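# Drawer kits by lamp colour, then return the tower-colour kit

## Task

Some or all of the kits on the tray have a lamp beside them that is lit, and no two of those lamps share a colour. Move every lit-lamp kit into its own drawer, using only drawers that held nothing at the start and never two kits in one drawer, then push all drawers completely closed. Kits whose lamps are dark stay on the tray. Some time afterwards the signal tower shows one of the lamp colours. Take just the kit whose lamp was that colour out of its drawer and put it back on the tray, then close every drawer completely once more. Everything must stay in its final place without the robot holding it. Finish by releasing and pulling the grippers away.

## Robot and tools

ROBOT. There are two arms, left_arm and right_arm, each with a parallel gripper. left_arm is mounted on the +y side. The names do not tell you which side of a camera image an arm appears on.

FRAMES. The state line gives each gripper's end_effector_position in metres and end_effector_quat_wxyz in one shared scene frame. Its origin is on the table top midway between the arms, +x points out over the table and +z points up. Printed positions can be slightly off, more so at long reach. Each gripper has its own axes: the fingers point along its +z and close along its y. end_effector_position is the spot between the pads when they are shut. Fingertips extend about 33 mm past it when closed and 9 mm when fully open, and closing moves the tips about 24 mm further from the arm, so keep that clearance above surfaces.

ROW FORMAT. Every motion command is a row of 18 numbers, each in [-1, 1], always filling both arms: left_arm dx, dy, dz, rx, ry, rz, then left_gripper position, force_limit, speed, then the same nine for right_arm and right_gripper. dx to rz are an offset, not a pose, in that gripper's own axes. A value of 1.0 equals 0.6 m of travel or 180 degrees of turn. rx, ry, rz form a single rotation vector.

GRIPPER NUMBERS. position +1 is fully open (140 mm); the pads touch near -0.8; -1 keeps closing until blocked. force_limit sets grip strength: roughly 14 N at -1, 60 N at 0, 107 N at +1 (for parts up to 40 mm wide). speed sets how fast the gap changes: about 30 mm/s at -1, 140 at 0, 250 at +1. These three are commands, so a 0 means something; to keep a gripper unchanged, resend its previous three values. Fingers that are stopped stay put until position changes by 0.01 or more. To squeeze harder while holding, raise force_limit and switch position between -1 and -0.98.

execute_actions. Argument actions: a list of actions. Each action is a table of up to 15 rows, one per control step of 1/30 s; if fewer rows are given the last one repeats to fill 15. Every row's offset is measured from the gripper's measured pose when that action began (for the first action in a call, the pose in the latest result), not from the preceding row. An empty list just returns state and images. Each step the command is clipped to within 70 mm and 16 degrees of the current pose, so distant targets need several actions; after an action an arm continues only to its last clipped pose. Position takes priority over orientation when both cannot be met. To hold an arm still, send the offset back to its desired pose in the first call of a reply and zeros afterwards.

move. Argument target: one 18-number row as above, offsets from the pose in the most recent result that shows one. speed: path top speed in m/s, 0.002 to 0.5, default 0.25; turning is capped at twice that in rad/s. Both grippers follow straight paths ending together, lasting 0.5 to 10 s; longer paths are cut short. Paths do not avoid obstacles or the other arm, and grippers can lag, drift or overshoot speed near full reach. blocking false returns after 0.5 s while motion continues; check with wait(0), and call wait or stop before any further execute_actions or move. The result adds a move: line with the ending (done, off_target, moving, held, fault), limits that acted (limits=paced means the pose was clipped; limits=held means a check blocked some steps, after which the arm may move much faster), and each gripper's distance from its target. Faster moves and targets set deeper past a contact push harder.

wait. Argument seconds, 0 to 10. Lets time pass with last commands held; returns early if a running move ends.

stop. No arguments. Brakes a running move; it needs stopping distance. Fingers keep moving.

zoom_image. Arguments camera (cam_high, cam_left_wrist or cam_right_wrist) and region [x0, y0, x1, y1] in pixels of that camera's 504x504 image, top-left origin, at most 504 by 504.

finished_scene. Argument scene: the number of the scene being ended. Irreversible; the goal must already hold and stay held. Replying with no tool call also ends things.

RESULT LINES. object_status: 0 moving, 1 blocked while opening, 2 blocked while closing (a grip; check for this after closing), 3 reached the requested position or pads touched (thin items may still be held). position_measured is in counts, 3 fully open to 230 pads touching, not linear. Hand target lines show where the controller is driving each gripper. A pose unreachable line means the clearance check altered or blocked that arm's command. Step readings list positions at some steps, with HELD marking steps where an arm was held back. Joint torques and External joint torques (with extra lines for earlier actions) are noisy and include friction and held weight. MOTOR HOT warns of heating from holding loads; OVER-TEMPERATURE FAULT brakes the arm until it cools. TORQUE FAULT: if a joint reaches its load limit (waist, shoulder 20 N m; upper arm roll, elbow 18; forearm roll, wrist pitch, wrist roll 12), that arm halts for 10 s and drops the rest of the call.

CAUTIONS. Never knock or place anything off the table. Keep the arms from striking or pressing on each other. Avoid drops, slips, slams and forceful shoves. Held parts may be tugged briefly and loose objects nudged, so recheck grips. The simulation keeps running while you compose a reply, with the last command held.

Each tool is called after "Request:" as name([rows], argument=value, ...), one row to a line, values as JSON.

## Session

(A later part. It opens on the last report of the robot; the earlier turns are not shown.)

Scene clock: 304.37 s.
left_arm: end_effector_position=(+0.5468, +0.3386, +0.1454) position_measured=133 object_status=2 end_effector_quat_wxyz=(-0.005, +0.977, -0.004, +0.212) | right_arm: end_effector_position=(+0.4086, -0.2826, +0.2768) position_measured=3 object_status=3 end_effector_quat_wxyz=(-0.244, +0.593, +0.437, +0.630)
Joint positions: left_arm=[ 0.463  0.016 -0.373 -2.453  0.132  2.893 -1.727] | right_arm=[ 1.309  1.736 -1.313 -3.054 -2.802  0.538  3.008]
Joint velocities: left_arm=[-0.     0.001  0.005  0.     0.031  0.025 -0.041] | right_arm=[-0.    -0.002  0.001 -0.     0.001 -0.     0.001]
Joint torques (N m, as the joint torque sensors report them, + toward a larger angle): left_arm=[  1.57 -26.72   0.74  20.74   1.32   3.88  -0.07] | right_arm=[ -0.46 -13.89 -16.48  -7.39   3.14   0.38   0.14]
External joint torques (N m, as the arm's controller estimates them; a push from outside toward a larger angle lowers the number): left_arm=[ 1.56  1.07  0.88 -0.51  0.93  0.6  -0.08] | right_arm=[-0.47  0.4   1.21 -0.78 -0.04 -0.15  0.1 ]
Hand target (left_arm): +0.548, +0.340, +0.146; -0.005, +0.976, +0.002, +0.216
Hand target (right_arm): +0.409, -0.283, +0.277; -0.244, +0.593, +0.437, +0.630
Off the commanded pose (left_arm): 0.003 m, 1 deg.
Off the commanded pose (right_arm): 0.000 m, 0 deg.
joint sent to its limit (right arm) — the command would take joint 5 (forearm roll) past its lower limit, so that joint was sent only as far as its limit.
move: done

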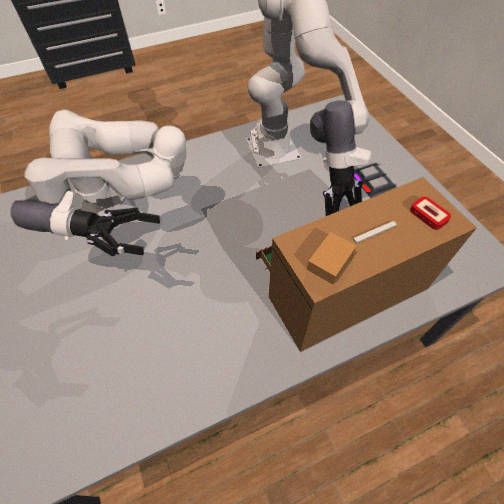

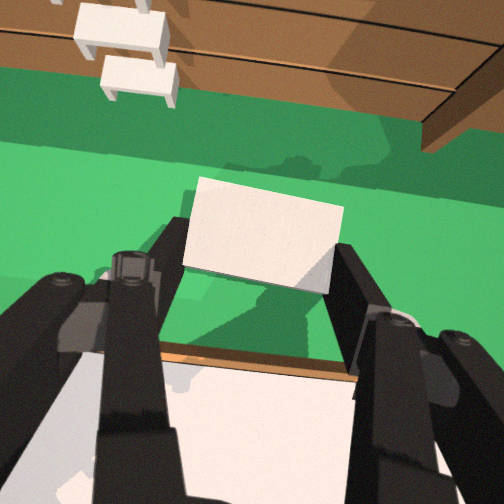

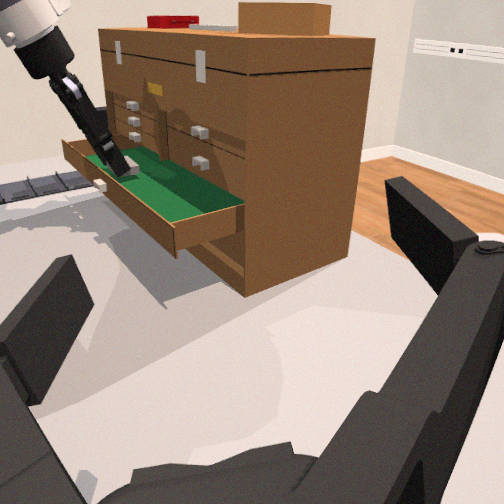

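Request:
move(target=[0.007,0,0.024,0,0,0,-1,0,-0.5,0,0,0,0,0,0,1,0,0], speed=0.025)

Request:
zoom_image(camera="cam_right_wrist", region=[50, 100, 190, 210])

Scene clock: 306.90 s.
left_arm: end_effector_position=(+0.5562, +0.3387, +0.1350) position_measured=133 object_status=2 end_effector_quat_wxyz=(-0.005, +0.977, -0.007, +0.212) | right_arm: end_effector_position=(+0.4086, -0.2826, +0.2768) position_measured=3 object_status=3 end_effector_quat_wxyz=(-0.244, +0.593, +0.437, +0.630)
Joint positions: left_arm=[ 0.463  0.065 -0.365 -2.425  0.192  2.91  -1.765] | right_arm=[ 1.309  1.736 -1.313 -3.054 -2.802  0.538  3.008]
Joint velocities: left_arm=[-0.     0.003  0.002  0.003  0.02   0.006 -0.026] | right_arm=[-0.001  0.     0.001  0.001 -0.     0.001  0.001]
Joint torques (N m, as the joint torque sensors report them, + toward a larger angle): left_arm=[  0.09 -26.18  -0.24  21.13   1.4    3.35  -0.09] | right_arm=[ -0.44 -13.86 -16.7   -7.23   3.13   0.38   0.1 ]
External joint torques (N m, as the arm's controller estimates them; a push from outside toward a larger angle lowers the number): left_arm=[ 0.06  3.21  0.38  0.03  1.05  0.04 -0.1 ] | right_arm=[-0.37  0.42  0.96 -0.63 -0.03 -0.16  0.06]
Hand target (left_arm): +0.557, +0.339, +0.134; -0.005, +0.977, -0.004, +0.212
Hand target (right_arm): +0.409, -0.283, +0.277; -0.244, +0.593, +0.437, +0.630
Off the commanded pose (left_arm): 0.001 m, 0 deg.
Off the commanded pose (right_arm): 0.000 m, 0 deg.
joint sent to its limit (right arm) — the command would take joint 5 (forearm roll) past its lower limit, so that joint was sent only as far as its limit.
move: done

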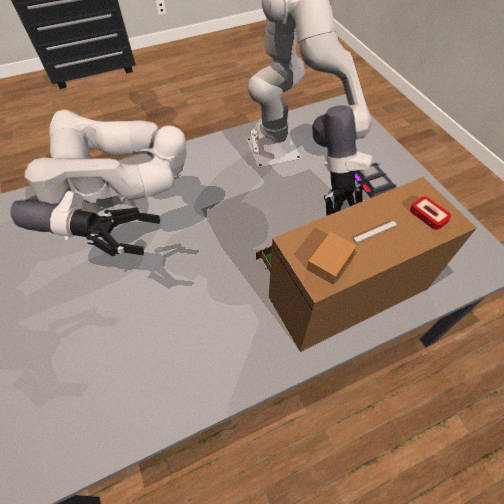

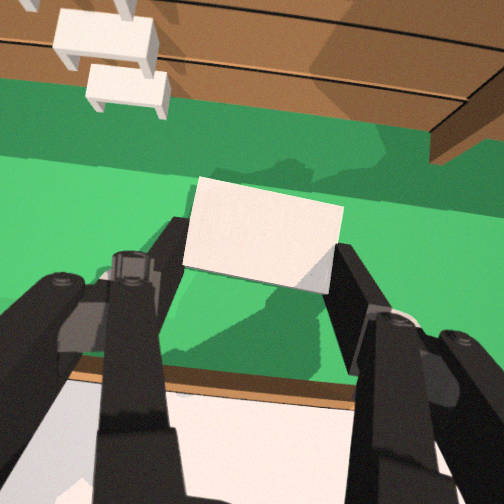

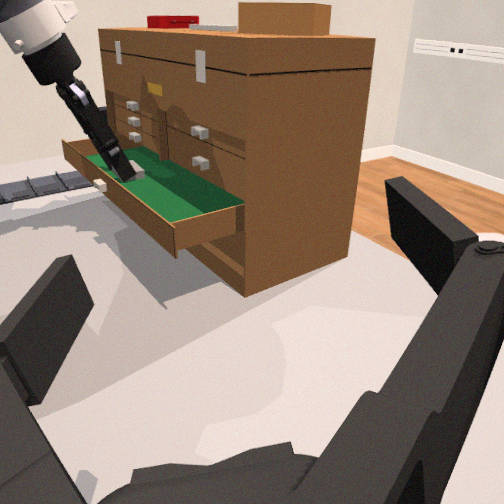

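Region (50, 100, 190, 210) of cam_right_wrist's 504x504 image, scaled by 3.600, with more detail than that image has; it fills the top 396 rows of this view, and the rest is white.

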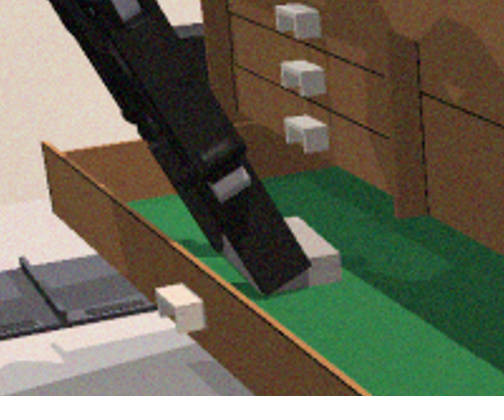

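Request:
execute_actions(actions=[])

Request:
move(target=[0,0,0,0,0,0,0.25,0,0,0,0,0,0,0,0,1,0,0])

Request:
move(target=[0,0,-0.1,0,0,0,0.25,0,0,0,0,0,0,0,0,1,0,0], speed=0.1)

Scene clock: 314.77 s.
left_arm: end_effector_position=(+0.5564, +0.3387, +0.1350) position_measured=133 object_status=2 end_effector_quat_wxyz=(-0.005, +0.977, -0.004, +0.213) | right_arm: end_effector_position=(+0.4086, -0.2826, +0.2768) position_measured=3 object_status=3 end_effector_quat_wxyz=(-0.244, +0.593, +0.437, +0.630)
Joint positions: left_arm=[ 0.463  0.066 -0.365 -2.425  0.194  2.911 -1.772] | right_arm=[ 1.309  1.736 -1.313 -3.054 -2.802  0.538  3.008]
Joint velocities: left_arm=[ 0.001  0.001  0.     0.     0.001 -0.001  0.   ] | right_arm=[ 0.001 -0.001 -0.001  0.001 -0.001  0.     0.001]
Joint torques (N m, as the joint torque sensors report them, + toward a larger angle): left_arm=[  0.82 -26.63  -0.31  20.5    1.31   3.41  -0.12] | right_arm=[ -0.52 -14.07 -16.66  -7.32   3.14   0.37   0.11]
External joint torques (N m, as the arm's controller estimates them; a push from outside toward a larger angle lowers the number): left_arm=[ 0.88  2.58  0.41 -0.45  0.95  0.13 -0.13] | right_arm=[-0.51  0.22  1.04 -0.73 -0.03 -0.16  0.07]
Hand target (left_arm): +0.557, +0.339, +0.134; -0.005, +0.977, -0.004, +0.212
Hand target (right_arm): +0.409, -0.283, +0.277; -0.244, +0.593, +0.437, +0.630
Off the commanded pose (left_arm): 0.001 m, 0 deg.
Off the commanded pose (right_arm): 0.000 m, 0 deg.

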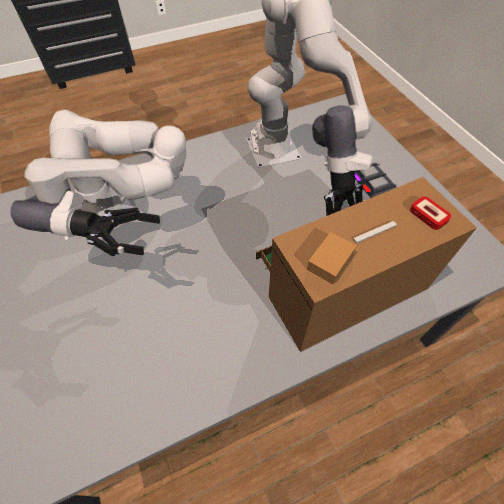

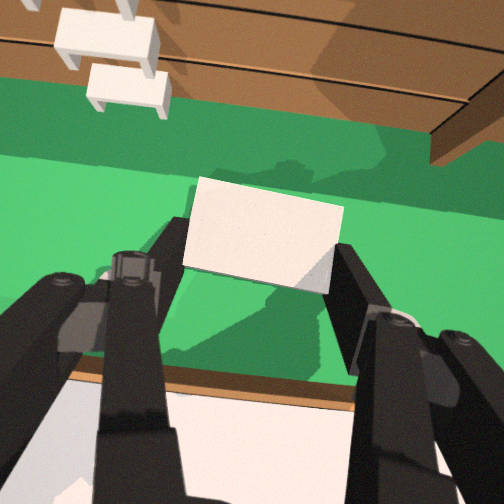

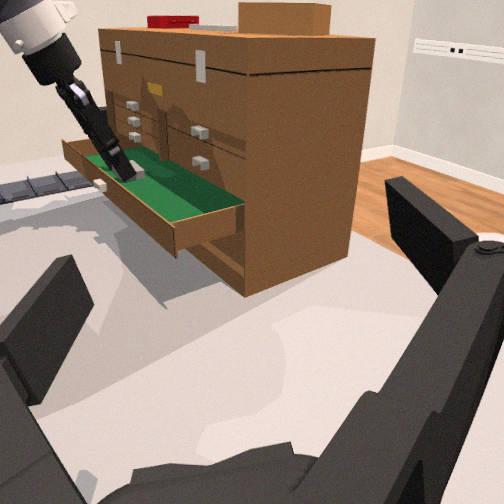

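Scene clock: 315.27 s.
left_arm: end_effector_position=(+0.5564, +0.3387, +0.1350) position_measured=98 object_status=3 end_effector_quat_wxyz=(-0.005, +0.977, -0.004, +0.213) | right_arm: end_effector_position=(+0.4086, -0.2826, +0.2768) position_measured=3 object_status=3 end_effector_quat_wxyz=(-0.244, +0.593, +0.437, +0.630)
Joint positions: left_arm=[ 0.463  0.066 -0.365 -2.425  0.194  2.911 -1.772] | right_arm=[ 1.309  1.736 -1.313 -3.054 -2.802  0.538  3.008]
Joint velocities: left_arm=[ 0.001  0.001 -0.001  0.     0.001  0.    -0.   ] | right_arm=[-0.    -0.001  0.    -0.001 -0.    -0.001 -0.001]
Joint torques (N m, as the joint torque sensors report them, + toward a larger angle): left_arm=[ -0.3  -28.27  -0.91  19.72   0.32   3.26   0.1 ] | right_arm=[ -0.64 -13.86 -16.9   -7.24   3.15   0.38   0.15]
External joint torques (N m, as the arm's controller estimates them; a push from outside toward a larger angle lowers the number): left_arm=[-0.31  0.97 -0.26 -1.25 -0.03 -0.01  0.09] | right_arm=[-0.64  0.47  0.82 -0.63 -0.02 -0.14  0.1 ]
Hand target (left_arm): +0.556, +0.339, +0.135; -0.005, +0.977, -0.004, +0.213
Hand target (right_arm): +0.409, -0.283, +0.277; -0.244, +0.593, +0.437, +0.630
Off the commanded pose (left_arm): 0.000 m, 0 deg.
Off the commanded pose (right_arm): 0.000 m, 0 deg.
joint sent to its limit (right arm) — the command would take joint 5 (forearm roll) past its lower limit, so that joint was sent only as far as its limit.
move: done

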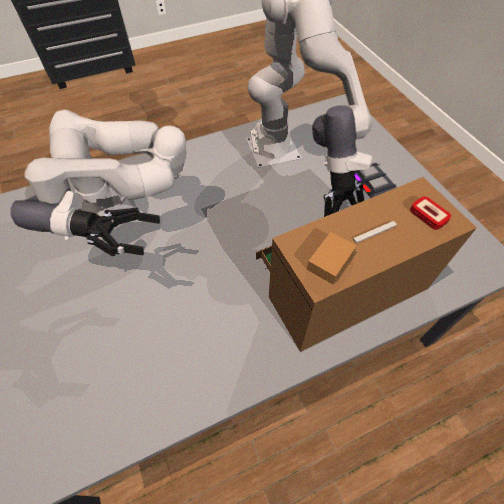

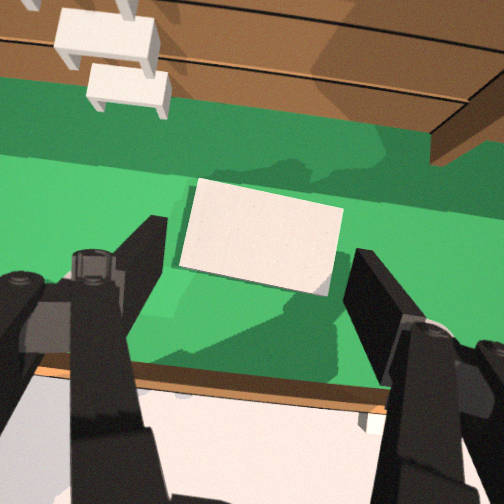

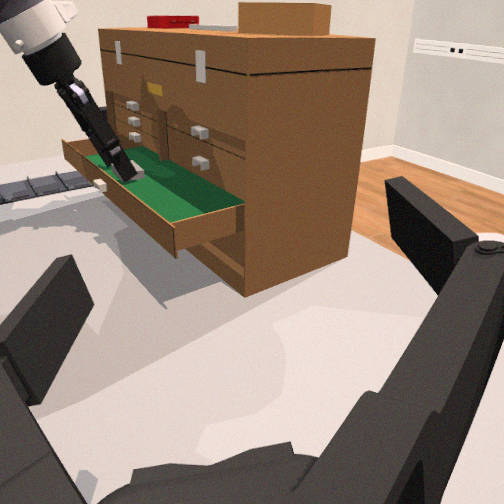

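Scene clock: 316.47 s.
left_arm: end_effector_position=(+0.5330, +0.3388, +0.1909) position_measured=98 object_status=3 end_effector_quat_wxyz=(-0.006, +0.977, +0.001, +0.215) | right_arm: end_effector_position=(+0.4086, -0.2826, +0.2768) position_measured=3 object_status=3 end_effector_quat_wxyz=(-0.244, +0.593, +0.437, +0.630)
Joint positions: left_arm=[ 0.422 -0.122 -0.349 -2.47  -0.004  2.787 -1.637] | right_arm=[ 1.309  1.736 -1.313 -3.054 -2.802  0.538  3.008]
Joint velocities: left_arm=[-0.006 -0.     0.006  0.001 -0.007 -0.008  0.037] | right_arm=[-0.001  0.    -0.001 -0.002  0.    -0.001  0.   ]
Joint torques (N m, as the joint torque sensors report them, + toward a larger angle): left_arm=[ -0.78 -25.06   2.19  20.41  -0.57   2.86   0.37] | right_arm=[ -0.46 -13.75 -16.75  -7.32   3.09   0.33   0.17]
External joint torques (N m, as the arm's controller estimates them; a push from outside toward a larger angle lowers the number): left_arm=[-0.77 -0.35  1.13 -2.03 -1.13 -0.45  0.36] | right_arm=[-0.37  0.52  0.96 -0.63 -0.08 -0.21  0.13]
Hand target (left_arm): +0.531, +0.338, +0.190; -0.006, +0.977, -0.004, +0.212
Hand target (right_arm): +0.409, -0.283, +0.277; -0.244, +0.593, +0.437, +0.630
Off the commanded pose (left_arm): 0.002 m, 1 deg.
Off the commanded pose (right_arm): 0.000 m, 0 deg.
joint sent to its limit (right arm) — the command would take joint 5 (forearm roll) past its lower limit, so that joint was sent only as far as its limit.
move: done

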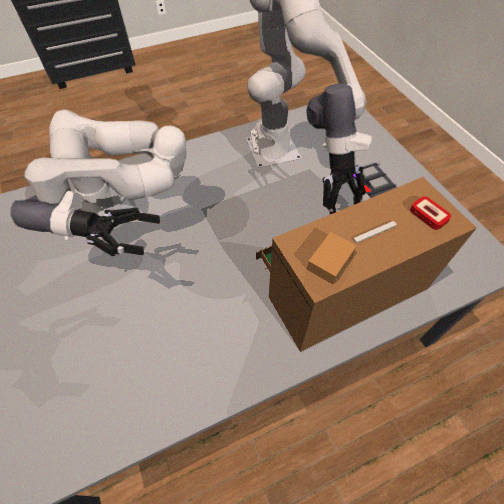

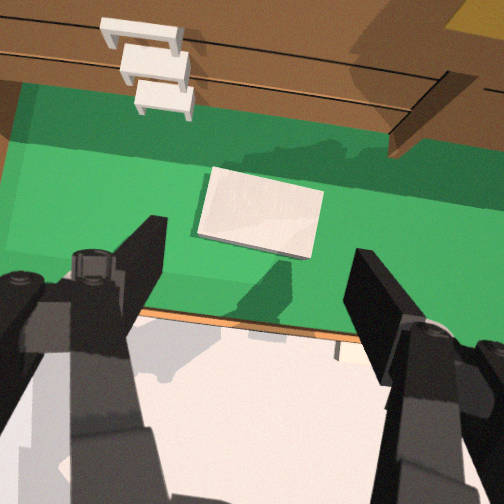

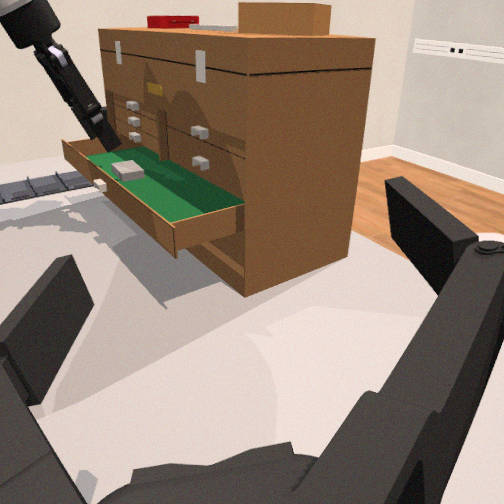

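Request:
move(target=[-0.113,0.127,-0.053,0,0.117,0,0.1,0,0,0,0,0,0,0,0,1,0,0], speed=0.1)

Scene clock: 320.83 s.
left_arm: end_effector_position=(+0.4582, +0.2547, +0.1879) position_measured=117 object_status=3 end_effector_quat_wxyz=(-0.002, +0.923, -0.007, +0.386) | right_arm: end_effector_position=(+0.4086, -0.2826, +0.2768) position_measured=3 object_status=3 end_effector_quat_wxyz=(-0.244, +0.593, +0.437, +0.630)
Joint positions: left_arm=[ 0.577 -0.37  -0.83  -2.939 -0.174  3.421 -1.826] | right_arm=[ 1.309  1.736 -1.313 -3.054 -2.802  0.538  3.008]
Joint velocities: left_arm=[ 0.004  0.001 -0.009 -0.    -0.016  0.013 -0.01 ] | right_arm=[ 0.001  0.    -0.001 -0.     0.    -0.001  0.   ]
Joint torques (N m, as the joint torque sensors report them, + toward a larger angle): left_arm=[  2.24 -10.67   2.94  16.26  -1.35   3.85  -0.11] | right_arm=[ -0.48 -13.69 -16.93  -7.41   3.15   0.38   0.14]
External joint torques (N m, as the arm's controller estimates them; a push from outside toward a larger angle lowers the number): left_arm=[ 2.26 -1.47 -2.25 -1.05 -1.18  0.43 -0.13] | right_arm=[-0.5   0.59  0.79 -0.8  -0.03 -0.14  0.1 ]
Hand target (left_arm): +0.458, +0.257, +0.189; -0.001, +0.922, -0.001, +0.388
Hand target (right_arm): +0.409, -0.283, +0.277; -0.244, +0.593, +0.437, +0.630
Off the commanded pose (left_arm): 0.008 m, 1 deg.
Off the commanded pose (right_arm): 0.000 m, 0 deg.
joint sent to its limit (right arm) — the command would take joint 5 (forearm roll) past its lower limit, so that joint was sent only as far as its limit.
move: off_target (left_arm)

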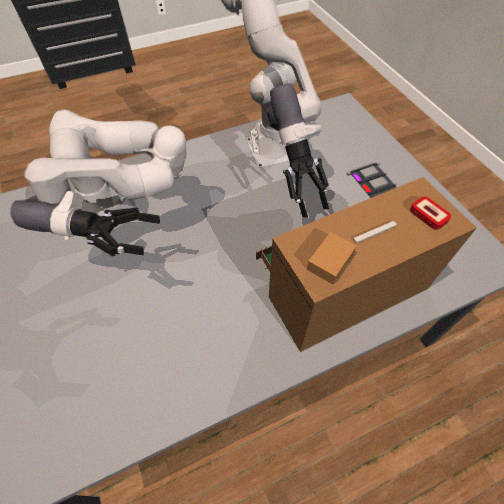

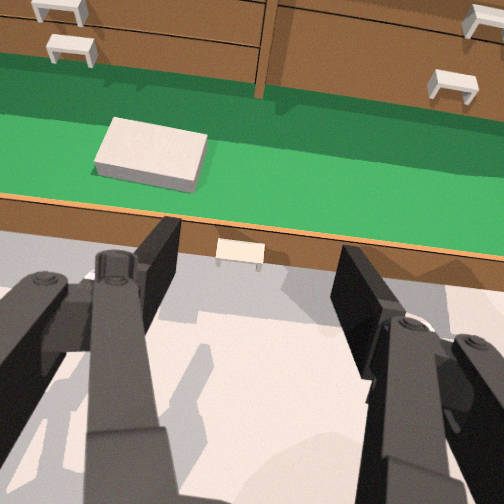

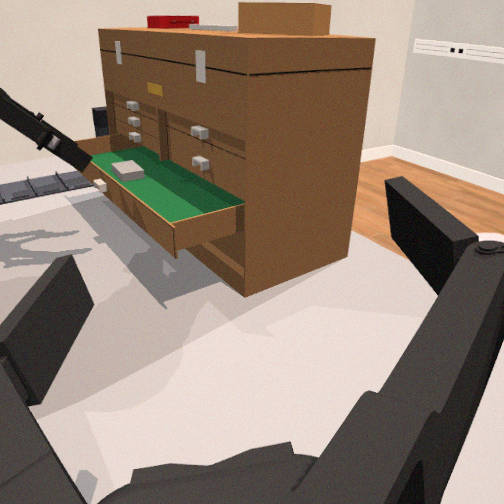

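Request:
move(target=[-0.042,-0.015,0.088,0,0,0,0.1,0,0,0,0,0,0,0,0,1,0,0], speed=0.05)

Request:
move(target=[0,0,0,0,0,0,-1,0,0,0,0,0,0,0,0,1,0,0])

Scene clock: 324.70 s.
left_arm: end_effector_position=(+0.4801, +0.2604, +0.1357) position_measured=117 object_status=3 end_effector_quat_wxyz=(+0.004, +0.922, -0.008, +0.387) | right_arm: end_effector_position=(+0.4086, -0.2826, +0.2768) position_measured=3 object_status=3 end_effector_quat_wxyz=(-0.244, +0.593, +0.437, +0.630)
Joint positions: left_arm=[ 1.416 -0.185 -1.642 -2.876 -0.223  3.642 -1.748] | right_arm=[ 1.309  1.736 -1.313 -3.054 -2.802  0.538  3.008]
Joint velocities: left_arm=[ 0.02  -0.    -0.022  0.001 -0.001  0.02  -0.001] | right_arm=[-0.     0.001  0.001 -0.     0.001 -0.    -0.   ]
Joint torques (N m, as the joint torque sensors report them, + toward a larger angle): left_arm=[ 2.38  1.08  3.05 11.73 -0.54  3.77 -0.02] | right_arm=[ -0.41 -13.9  -16.4   -7.13   3.14   0.37   0.15]
External joint torques (N m, as the arm's controller estimates them; a push from outside toward a larger angle lowers the number): left_arm=[ 2.37 -1.55 -1.07 -2.3  -0.36  0.3  -0.04] | right_arm=[-0.45  0.37  1.29 -0.53 -0.03 -0.15  0.1 ]
Hand target (left_arm): +0.480, +0.261, +0.136; +0.004, +0.921, -0.005, +0.389
Hand target (right_arm): +0.409, -0.283, +0.277; -0.244, +0.593, +0.437, +0.630
Off the commanded pose (left_arm): 0.005 m, 1 deg.
Off the commanded pose (right_arm): 0.000 m, 0 deg.
joint sent to its limit (right arm) — the command would take joint 5 (forearm roll) past its lower limit, so that joint was sent only as far as its limit.
move: off_target (left_arm)

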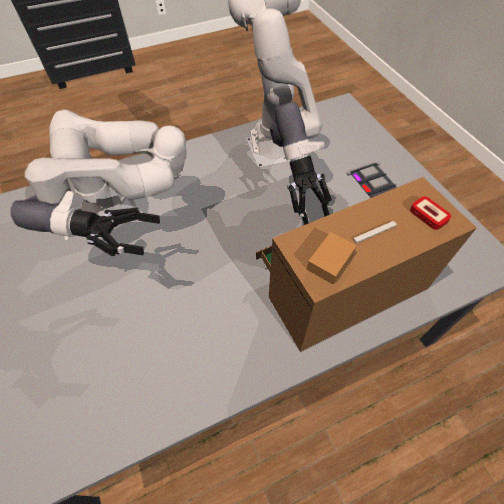

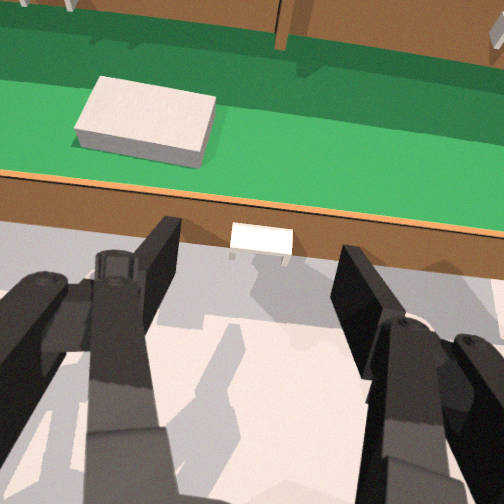

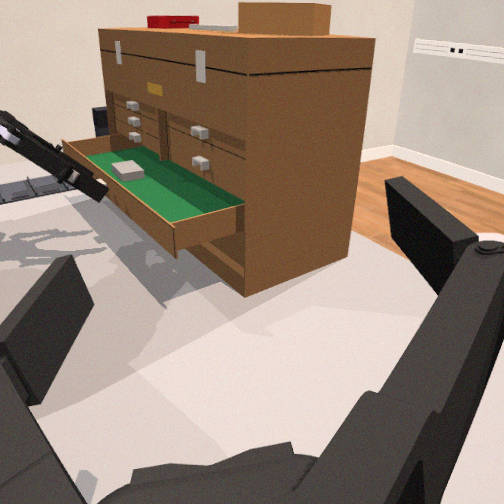

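Scene clock: 325.27 s.
left_arm: end_effector_position=(+0.4801, +0.2602, +0.1358) position_measured=193 object_status=2 end_effector_quat_wxyz=(+0.004, +0.922, -0.008, +0.387) | right_arm: end_effector_position=(+0.4086, -0.2826, +0.2768) position_measured=3 object_status=3 end_effector_quat_wxyz=(-0.244, +0.593, +0.437, +0.630)
Joint positions: left_arm=[ 1.416 -0.185 -1.642 -2.876 -0.223  3.643 -1.749] | right_arm=[ 1.309  1.736 -1.313 -3.054 -2.802  0.538  3.008]
Joint velocities: left_arm=[-0.001 -0.     0.    -0.     0.001  0.001 -0.002] | right_arm=[ 0.001  0.001  0.001 -0.     0.002  0.001  0.001]
Joint torques (N m, as the joint torque sensors report them, + toward a larger angle): left_arm=[-0.22  1.05  4.04 13.35 -0.32  3.31  0.21] | right_arm=[ -0.51 -13.94 -16.81  -7.53   3.1    0.36   0.15]
External joint torques (N m, as the arm's controller estimates them; a push from outside toward a larger angle lowers the number): left_arm=[-0.22 -1.54 -0.05 -0.58 -0.14 -0.17  0.19] | right_arm=[-0.49  0.29  0.88 -0.89 -0.07 -0.17  0.11]
Hand target (left_arm): +0.480, +0.260, +0.136; +0.004, +0.922, -0.008, +0.387
Hand target (right_arm): +0.409, -0.283, +0.277; -0.244, +0.593, +0.437, +0.630
Off the commanded pose (left_arm): 0.000 m, 0 deg.
Off the commanded pose (right_arm): 0.000 m, 0 deg.
joint sent to its limit (right arm) — the command would take joint 5 (forearm roll) past its lower limit, so that joint was sent only as far as its limit.
move: done

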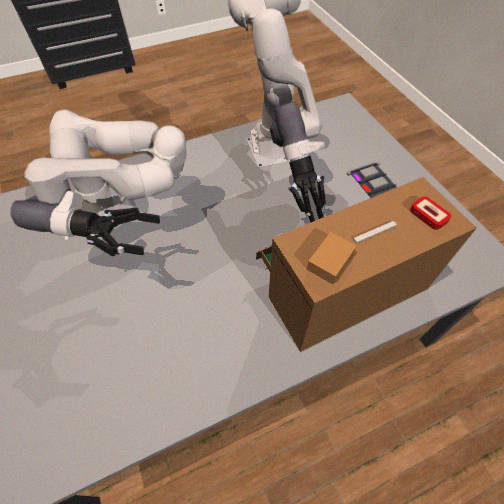

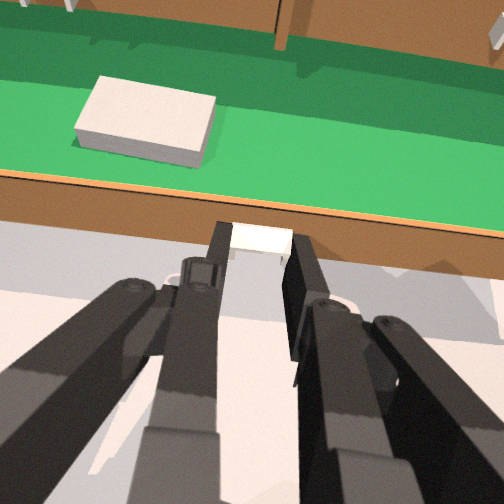

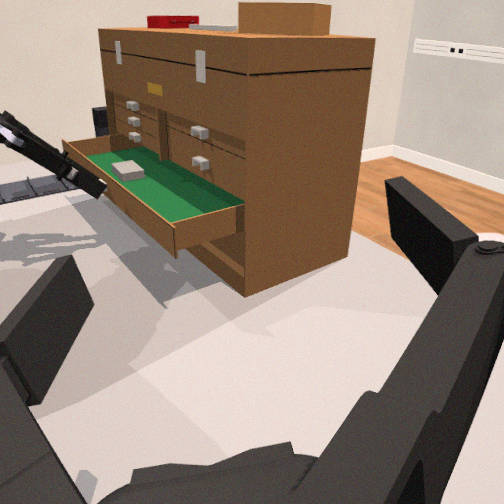

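Request:
move(target=[0.13,-0.006,0.148,0,0.045,0,-1,0,0,0,0,0,0,0,0,1,0,0], speed=0.06)

Request:
move(target=[0,0,0,0,0,0,0.1,0,0,0,0,0,0,0,0,1,0,0])

Request:
move(target=[0,0,-0.07,0,0,0,0.1,0,0,0,0,0,0,0,0,1,0,0], speed=0.08)

Request:
zoom_image(camera="cam_right_wrist", region=[60,60,260,260])

Scene clock: 329.93 s.
left_arm: end_effector_position=(+0.5976, +0.2646, +0.1341) position_measured=193 object_status=2 end_effector_quat_wxyz=(+0.004, +0.891, -0.007, +0.454) | right_arm: end_effector_position=(+0.4086, -0.2826, +0.2768) position_measured=3 object_status=3 end_effector_quat_wxyz=(-0.244, +0.593, +0.437, +0.630)
Joint positions: left_arm=[ 2.225 -0.487 -2.273 -2.567  0.065  3.806 -2.049] | right_arm=[ 1.309  1.736 -1.313 -3.054 -2.802  0.538  3.008]
Joint velocities: left_arm=[ 0.025 -0.001 -0.024  0.001  0.     0.018 -0.007] | right_arm=[ 0.     0.001  0.001 -0.001 -0.002  0.    -0.001]
Joint torques (N m, as the joint torque sensors report them, + toward a larger angle): left_arm=[ 2.19 18.98  8.65 15.75 -0.16  2.23 -0.08] | right_arm=[ -0.46 -13.72 -16.78  -7.14   3.15   0.38   0.14]
External joint torques (N m, as the arm's controller estimates them; a push from outside toward a larger angle lowers the number): left_arm=[ 2.45 -6.05 -1.17  2.26  0.94 -1.02 -0.1 ] | right_arm=[-0.45  0.52  0.86 -0.52 -0.01 -0.15  0.1 ]
Hand target (left_arm): +0.599, +0.264, +0.132; +0.004, +0.892, -0.007, +0.452
Hand target (right_arm): +0.409, -0.283, +0.277; -0.244, +0.593, +0.437, +0.630
Off the commanded pose (left_arm): 0.006 m, 0 deg.
Off the commanded pose (right_arm): 0.000 m, 0 deg.
joint sent to its limit (right arm) — the command would take joint 5 (forearm roll) past its lower limit, so that joint was sent only as far as its limit.
move: off_target (left_arm)

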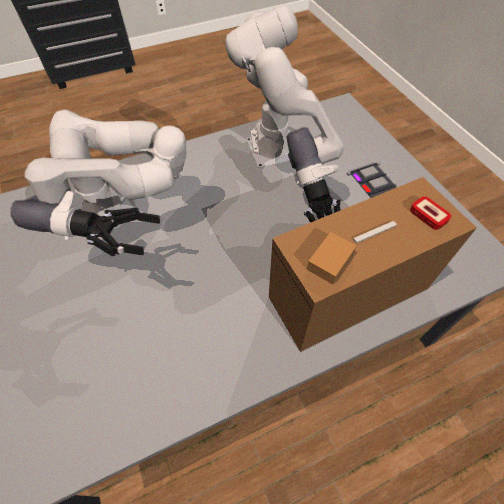

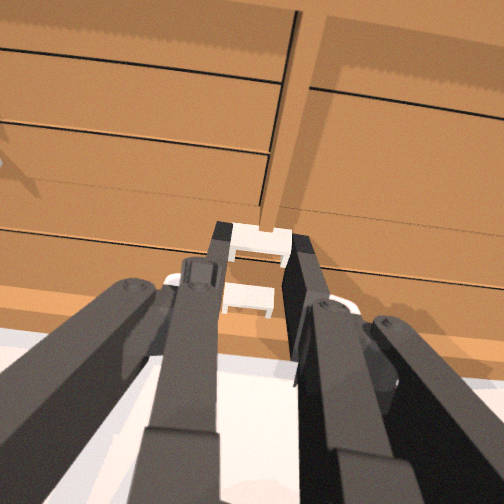

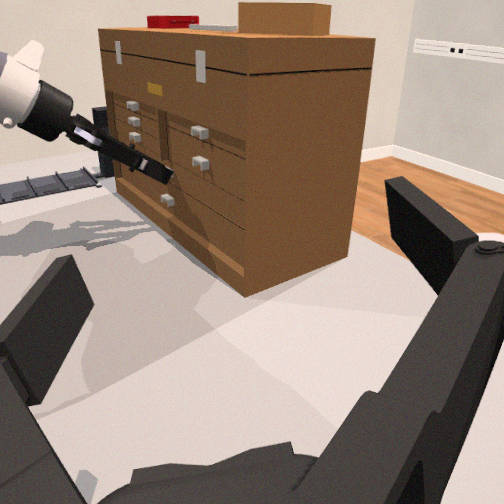

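Scene clock: 330.50 s.
left_arm: end_effector_position=(+0.5976, +0.2646, +0.1341) position_measured=117 object_status=0 end_effector_quat_wxyz=(+0.004, +0.891, -0.007, +0.454) | right_arm: end_effector_position=(+0.4086, -0.2826, +0.2768) position_measured=3 object_status=3 end_effector_quat_wxyz=(-0.244, +0.593, +0.437, +0.630)
Joint positions: left_arm=[ 2.225 -0.487 -2.273 -2.567  0.065  3.807 -2.049] | right_arm=[ 1.309  1.736 -1.313 -3.054 -2.802  0.538  3.008]
Joint velocities: left_arm=[ 0.001 -0.    -0.001 -0.002 -0.001 -0.    -0.   ] | right_arm=[ 0.001 -0.001 -0.001  0.001  0.    -0.     0.   ]
Joint torques (N m, as the joint torque sensors report them, + toward a larger angle): left_arm=[ 0.23 21.97  9.14 13.08 -1.18  3.18  0.11] | right_arm=[ -0.46 -13.59 -16.67  -7.37   3.13   0.4    0.14]
External joint torques (N m, as the arm's controller estimates them; a push from outside toward a larger angle lowers the number): left_arm=[ 0.31 -3.02 -0.75 -0.29 -0.07 -0.04  0.08] | right_arm=[-0.49  0.71  1.05 -0.82 -0.04 -0.12  0.1 ]
Hand target (left_arm): +0.598, +0.265, +0.134; +0.004, +0.891, -0.007, +0.454
Hand target (right_arm): +0.409, -0.283, +0.277; -0.244, +0.593, +0.437, +0.630
Off the commanded pose (left_arm): 0.000 m, 0 deg.
Off the commanded pose (right_arm): 0.000 m, 0 deg.
joint sent to its limit (right arm) — the command would take joint 5 (forearm roll) past its lower limit, so that joint was sent only as far as its limit.
move: done

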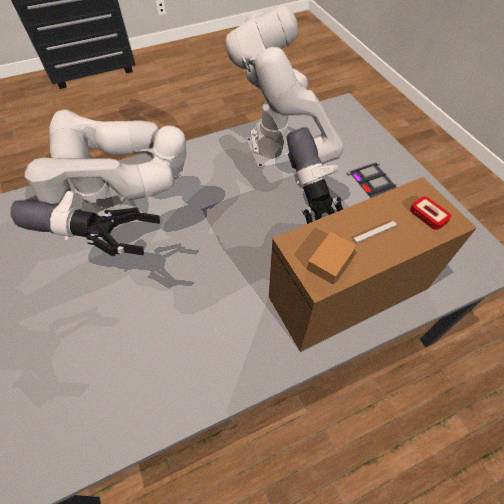

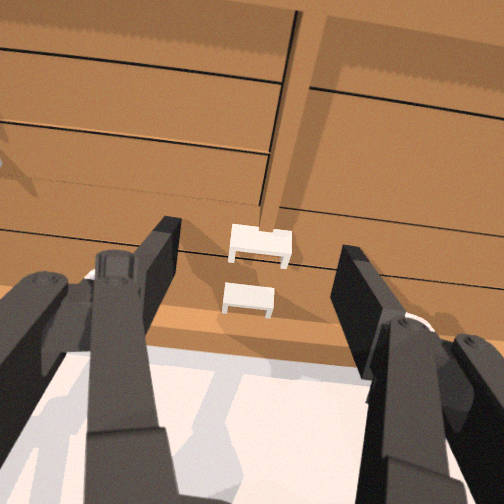

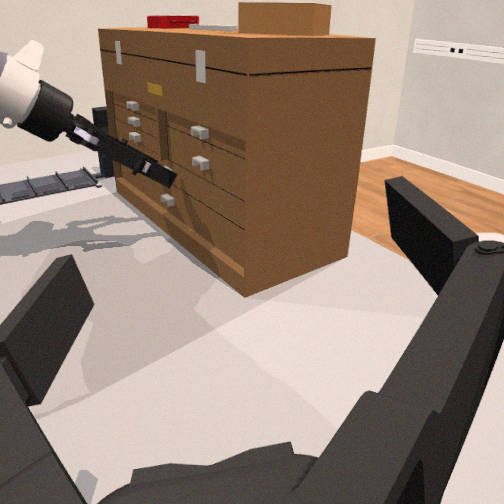

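Scene clock: 331.50 s.
left_arm: end_effector_position=(+0.5649, +0.2625, +0.1607) position_measured=117 object_status=3 end_effector_quat_wxyz=(+0.009, +0.890, -0.004, +0.456) | right_arm: end_effector_position=(+0.4086, -0.2826, +0.2768) position_measured=3 object_status=3 end_effector_quat_wxyz=(-0.244, +0.593, +0.437, +0.630)
Joint positions: left_arm=[ 2.022 -0.364 -2.112 -2.686  0.002  3.792 -1.971] | right_arm=[ 1.309  1.736 -1.313 -3.054 -2.802  0.538  3.008]
Joint velocities: left_arm=[-0.024 -0.006  0.027 -0.001  0.001 -0.01   0.017] | right_arm=[-0.001 -0.002  0.     0.001  0.001  0.001  0.   ]
Joint torques (N m, as the joint torque sensors report them, + toward a larger angle): left_arm=[-1.03 14.53  8.66 12.41 -1.48  2.8   0.23] | right_arm=[ -0.53 -13.75 -16.87  -7.23   3.15   0.37   0.15]
External joint torques (N m, as the arm's controller estimates them; a push from outside toward a larger angle lowers the number): left_arm=[-1.14 -3.75  0.63 -1.46 -0.63 -0.48  0.21] | right_arm=[-0.5   0.56  0.83 -0.62 -0.02 -0.16  0.11]
Hand target (left_arm): +0.563, +0.264, +0.158; +0.005, +0.891, -0.007, +0.454
Hand target (right_arm): +0.409, -0.283, +0.277; -0.244, +0.593, +0.437, +0.630
Off the commanded pose (left_arm): 0.003 m, 1 deg.
Off the commanded pose (right_arm): 0.000 m, 0 deg.
joint sent to its limit (right arm) — the command would take joint 5 (forearm roll) past its lower limit, so that joint was sent only as far as its limit.
move: done

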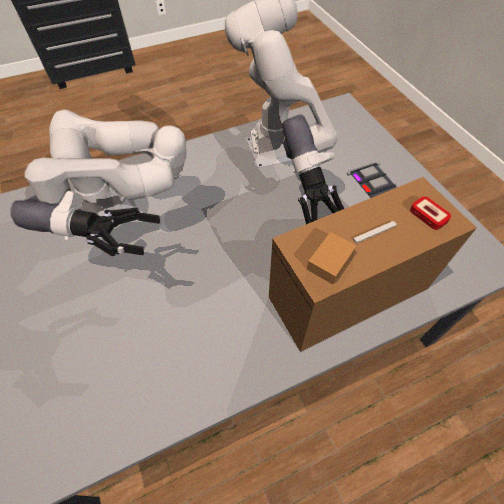

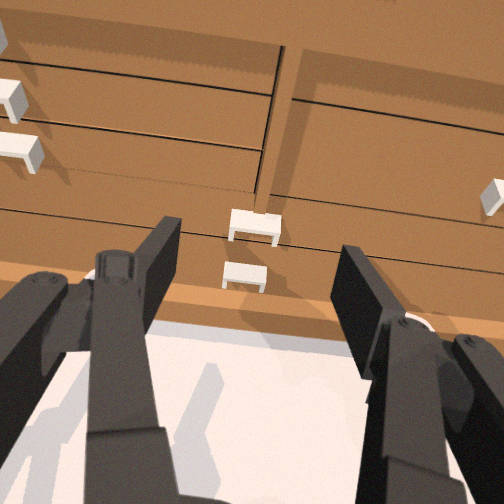

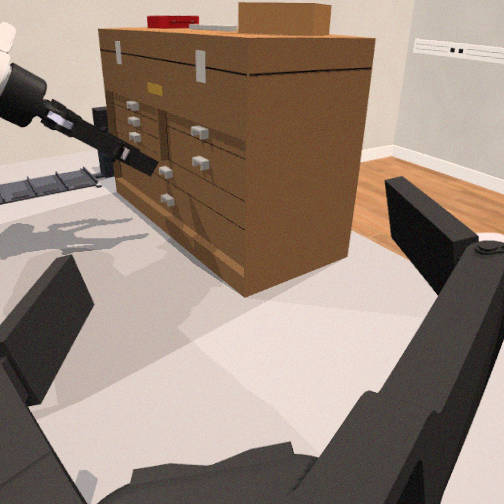

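Region (60, 60, 260, 260) of cam_right_wrist's 504x504 image, scaled by 2.520, with more detail than that image has.

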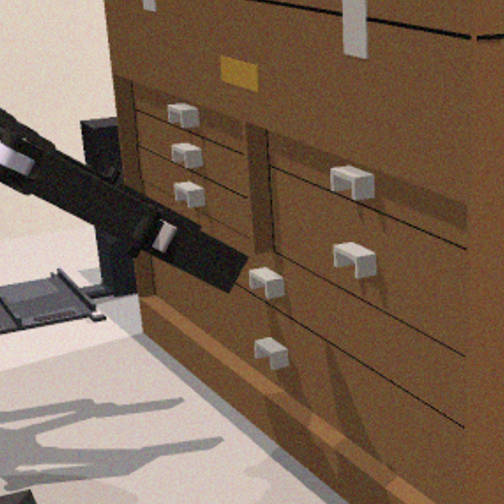

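Request:
move(target=[-0.0675,-0.004,0.049,0,0,0,0.1,0,0,0,0,0,0,0,0,1,0,0], speed=0.08)

Request:
move(target=[-0.005,0,0.055,0,0,0,0.1,0,0,0,0,0,0,0,0,1,0,0], speed=0.05)

Scene clock: 335.27 s.
left_arm: end_effector_position=(+0.5636, +0.2645, +0.1077) position_measured=117 object_status=3 end_effector_quat_wxyz=(+0.007, +0.892, -0.008, +0.453) | right_arm: end_effector_position=(+0.4086, -0.2826, +0.2768) position_measured=3 object_status=3 end_effector_quat_wxyz=(-0.244, +0.593, +0.437, +0.630)
Joint positions: left_arm=[ 2.223 -0.527 -2.313 -2.65   0.026  3.917 -2.059] | right_arm=[ 1.309  1.736 -1.313 -3.054 -2.802  0.538  3.008]
Joint velocities: left_arm=[ 0.007 -0.    -0.006  0.001 -0.001  0.015 -0.013] | right_arm=[ 0.    -0.002  0.002  0.002  0.     0.    -0.001]
Joint torques (N m, as the joint torque sensors report them, + toward a larger angle): left_arm=[ 1.98 22.11  8.67 11.58 -2.33  3.6  -0.05] | right_arm=[ -0.37 -13.91 -16.79  -7.2    3.12   0.35   0.14]
External joint torques (N m, as the arm's controller estimates them; a push from outside toward a larger angle lowers the number): left_arm=[ 1.98 -2.6  -1.29  0.62 -1.09  0.39 -0.07] | right_arm=[-0.4   0.38  0.89 -0.62 -0.05 -0.16  0.1 ]
Hand target (left_arm): +0.565, +0.264, +0.110; +0.010, +0.890, -0.003, +0.456
Hand target (right_arm): +0.409, -0.283, +0.277; -0.244, +0.593, +0.437, +0.630
Off the commanded pose (left_arm): 0.003 m, 1 deg.
Off the commanded pose (right_arm): 0.000 m, 0 deg.
joint sent to its limit (right arm) — the command would take joint 5 (forearm roll) past its lower limit, so that joint was sent only as far as its limit.
move: done

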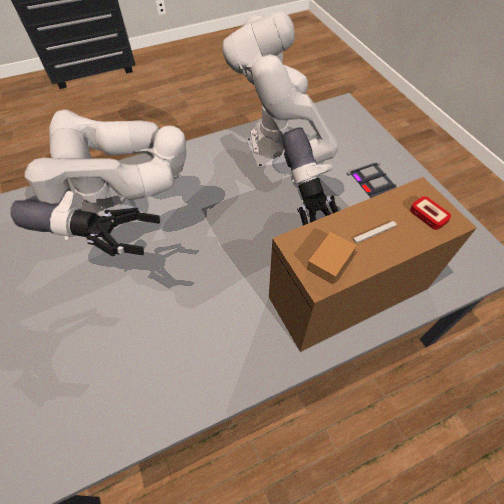

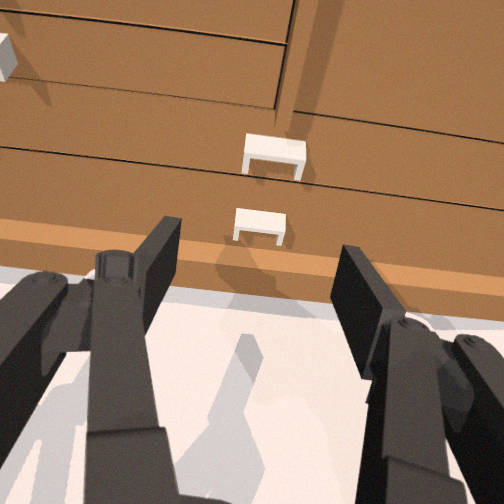

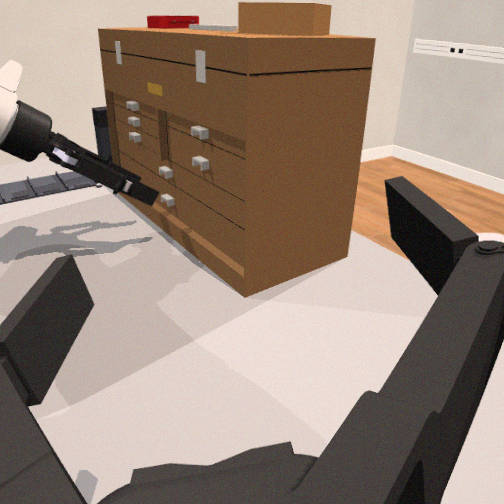

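Scene clock: 336.23 s.
left_arm: end_effector_position=(+0.5877, +0.2658, +0.0856) position_measured=117 object_status=3 end_effector_quat_wxyz=(+0.004, +0.892, -0.009, +0.452) | right_arm: end_effector_position=(+0.4086, -0.2826, +0.2768) position_measured=3 object_status=3 end_effector_quat_wxyz=(-0.244, +0.593, +0.437, +0.630)
Joint positions: left_arm=[ 2.324 -0.619 -2.391 -2.555  0.041  3.921 -2.089] | right_arm=[ 1.309  1.736 -1.313 -3.054 -2.802  0.538  3.008]
Joint velocities: left_arm=[ 0.016  0.001 -0.02   0.004 -0.     0.003 -0.007] | right_arm=[-0.001 -0.001  0.    -0.     0.     0.    -0.   ]
Joint torques (N m, as the joint torque sensors report them, + toward a larger angle): left_arm=[ 2.37 25.35 10.53 12.72 -0.9   3.64 -0.18] | right_arm=[ -0.4  -13.91 -16.8   -7.35   3.15   0.36   0.14]
External joint torques (N m, as the arm's controller estimates them; a push from outside toward a larger angle lowers the number): left_arm=[ 2.51 -3.14 -0.55  2.07  0.43  0.45 -0.21] | right_arm=[-0.37  0.38  0.88 -0.73 -0.02 -0.17  0.1 ]
Hand target (left_arm): +0.589, +0.265, +0.086; +0.007, +0.892, -0.008, +0.453
Hand target (right_arm): +0.409, -0.283, +0.277; -0.244, +0.593, +0.437, +0.630
Off the commanded pose (left_arm): 0.002 m, 0 deg.
Off the commanded pose (right_arm): 0.000 m, 0 deg.
joint sent to its limit (right arm) — the command would take joint 5 (forearm roll) past its lower limit, so that joint was sent only as far as its limit.
move: done

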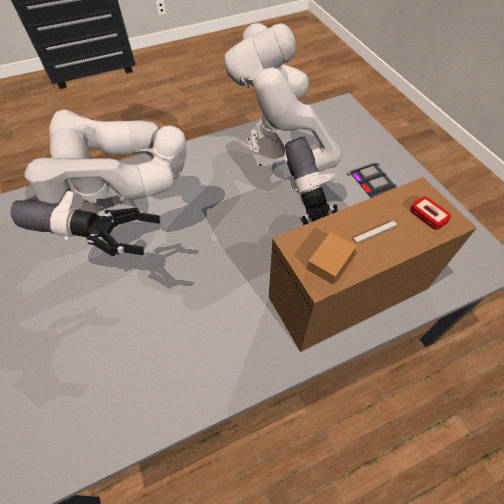

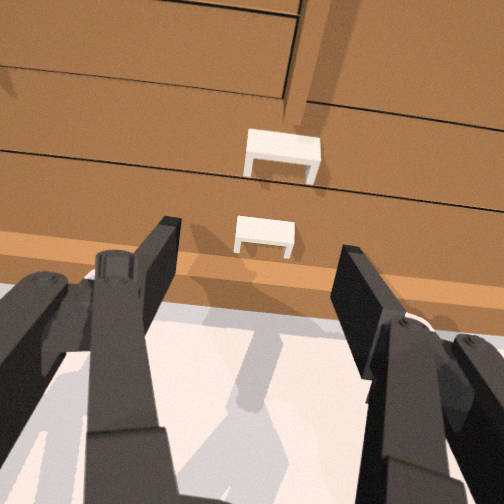

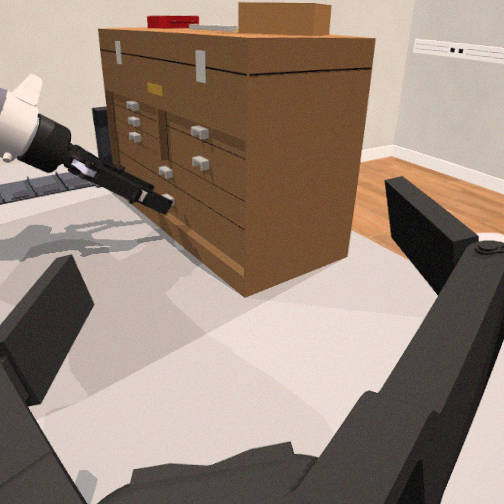

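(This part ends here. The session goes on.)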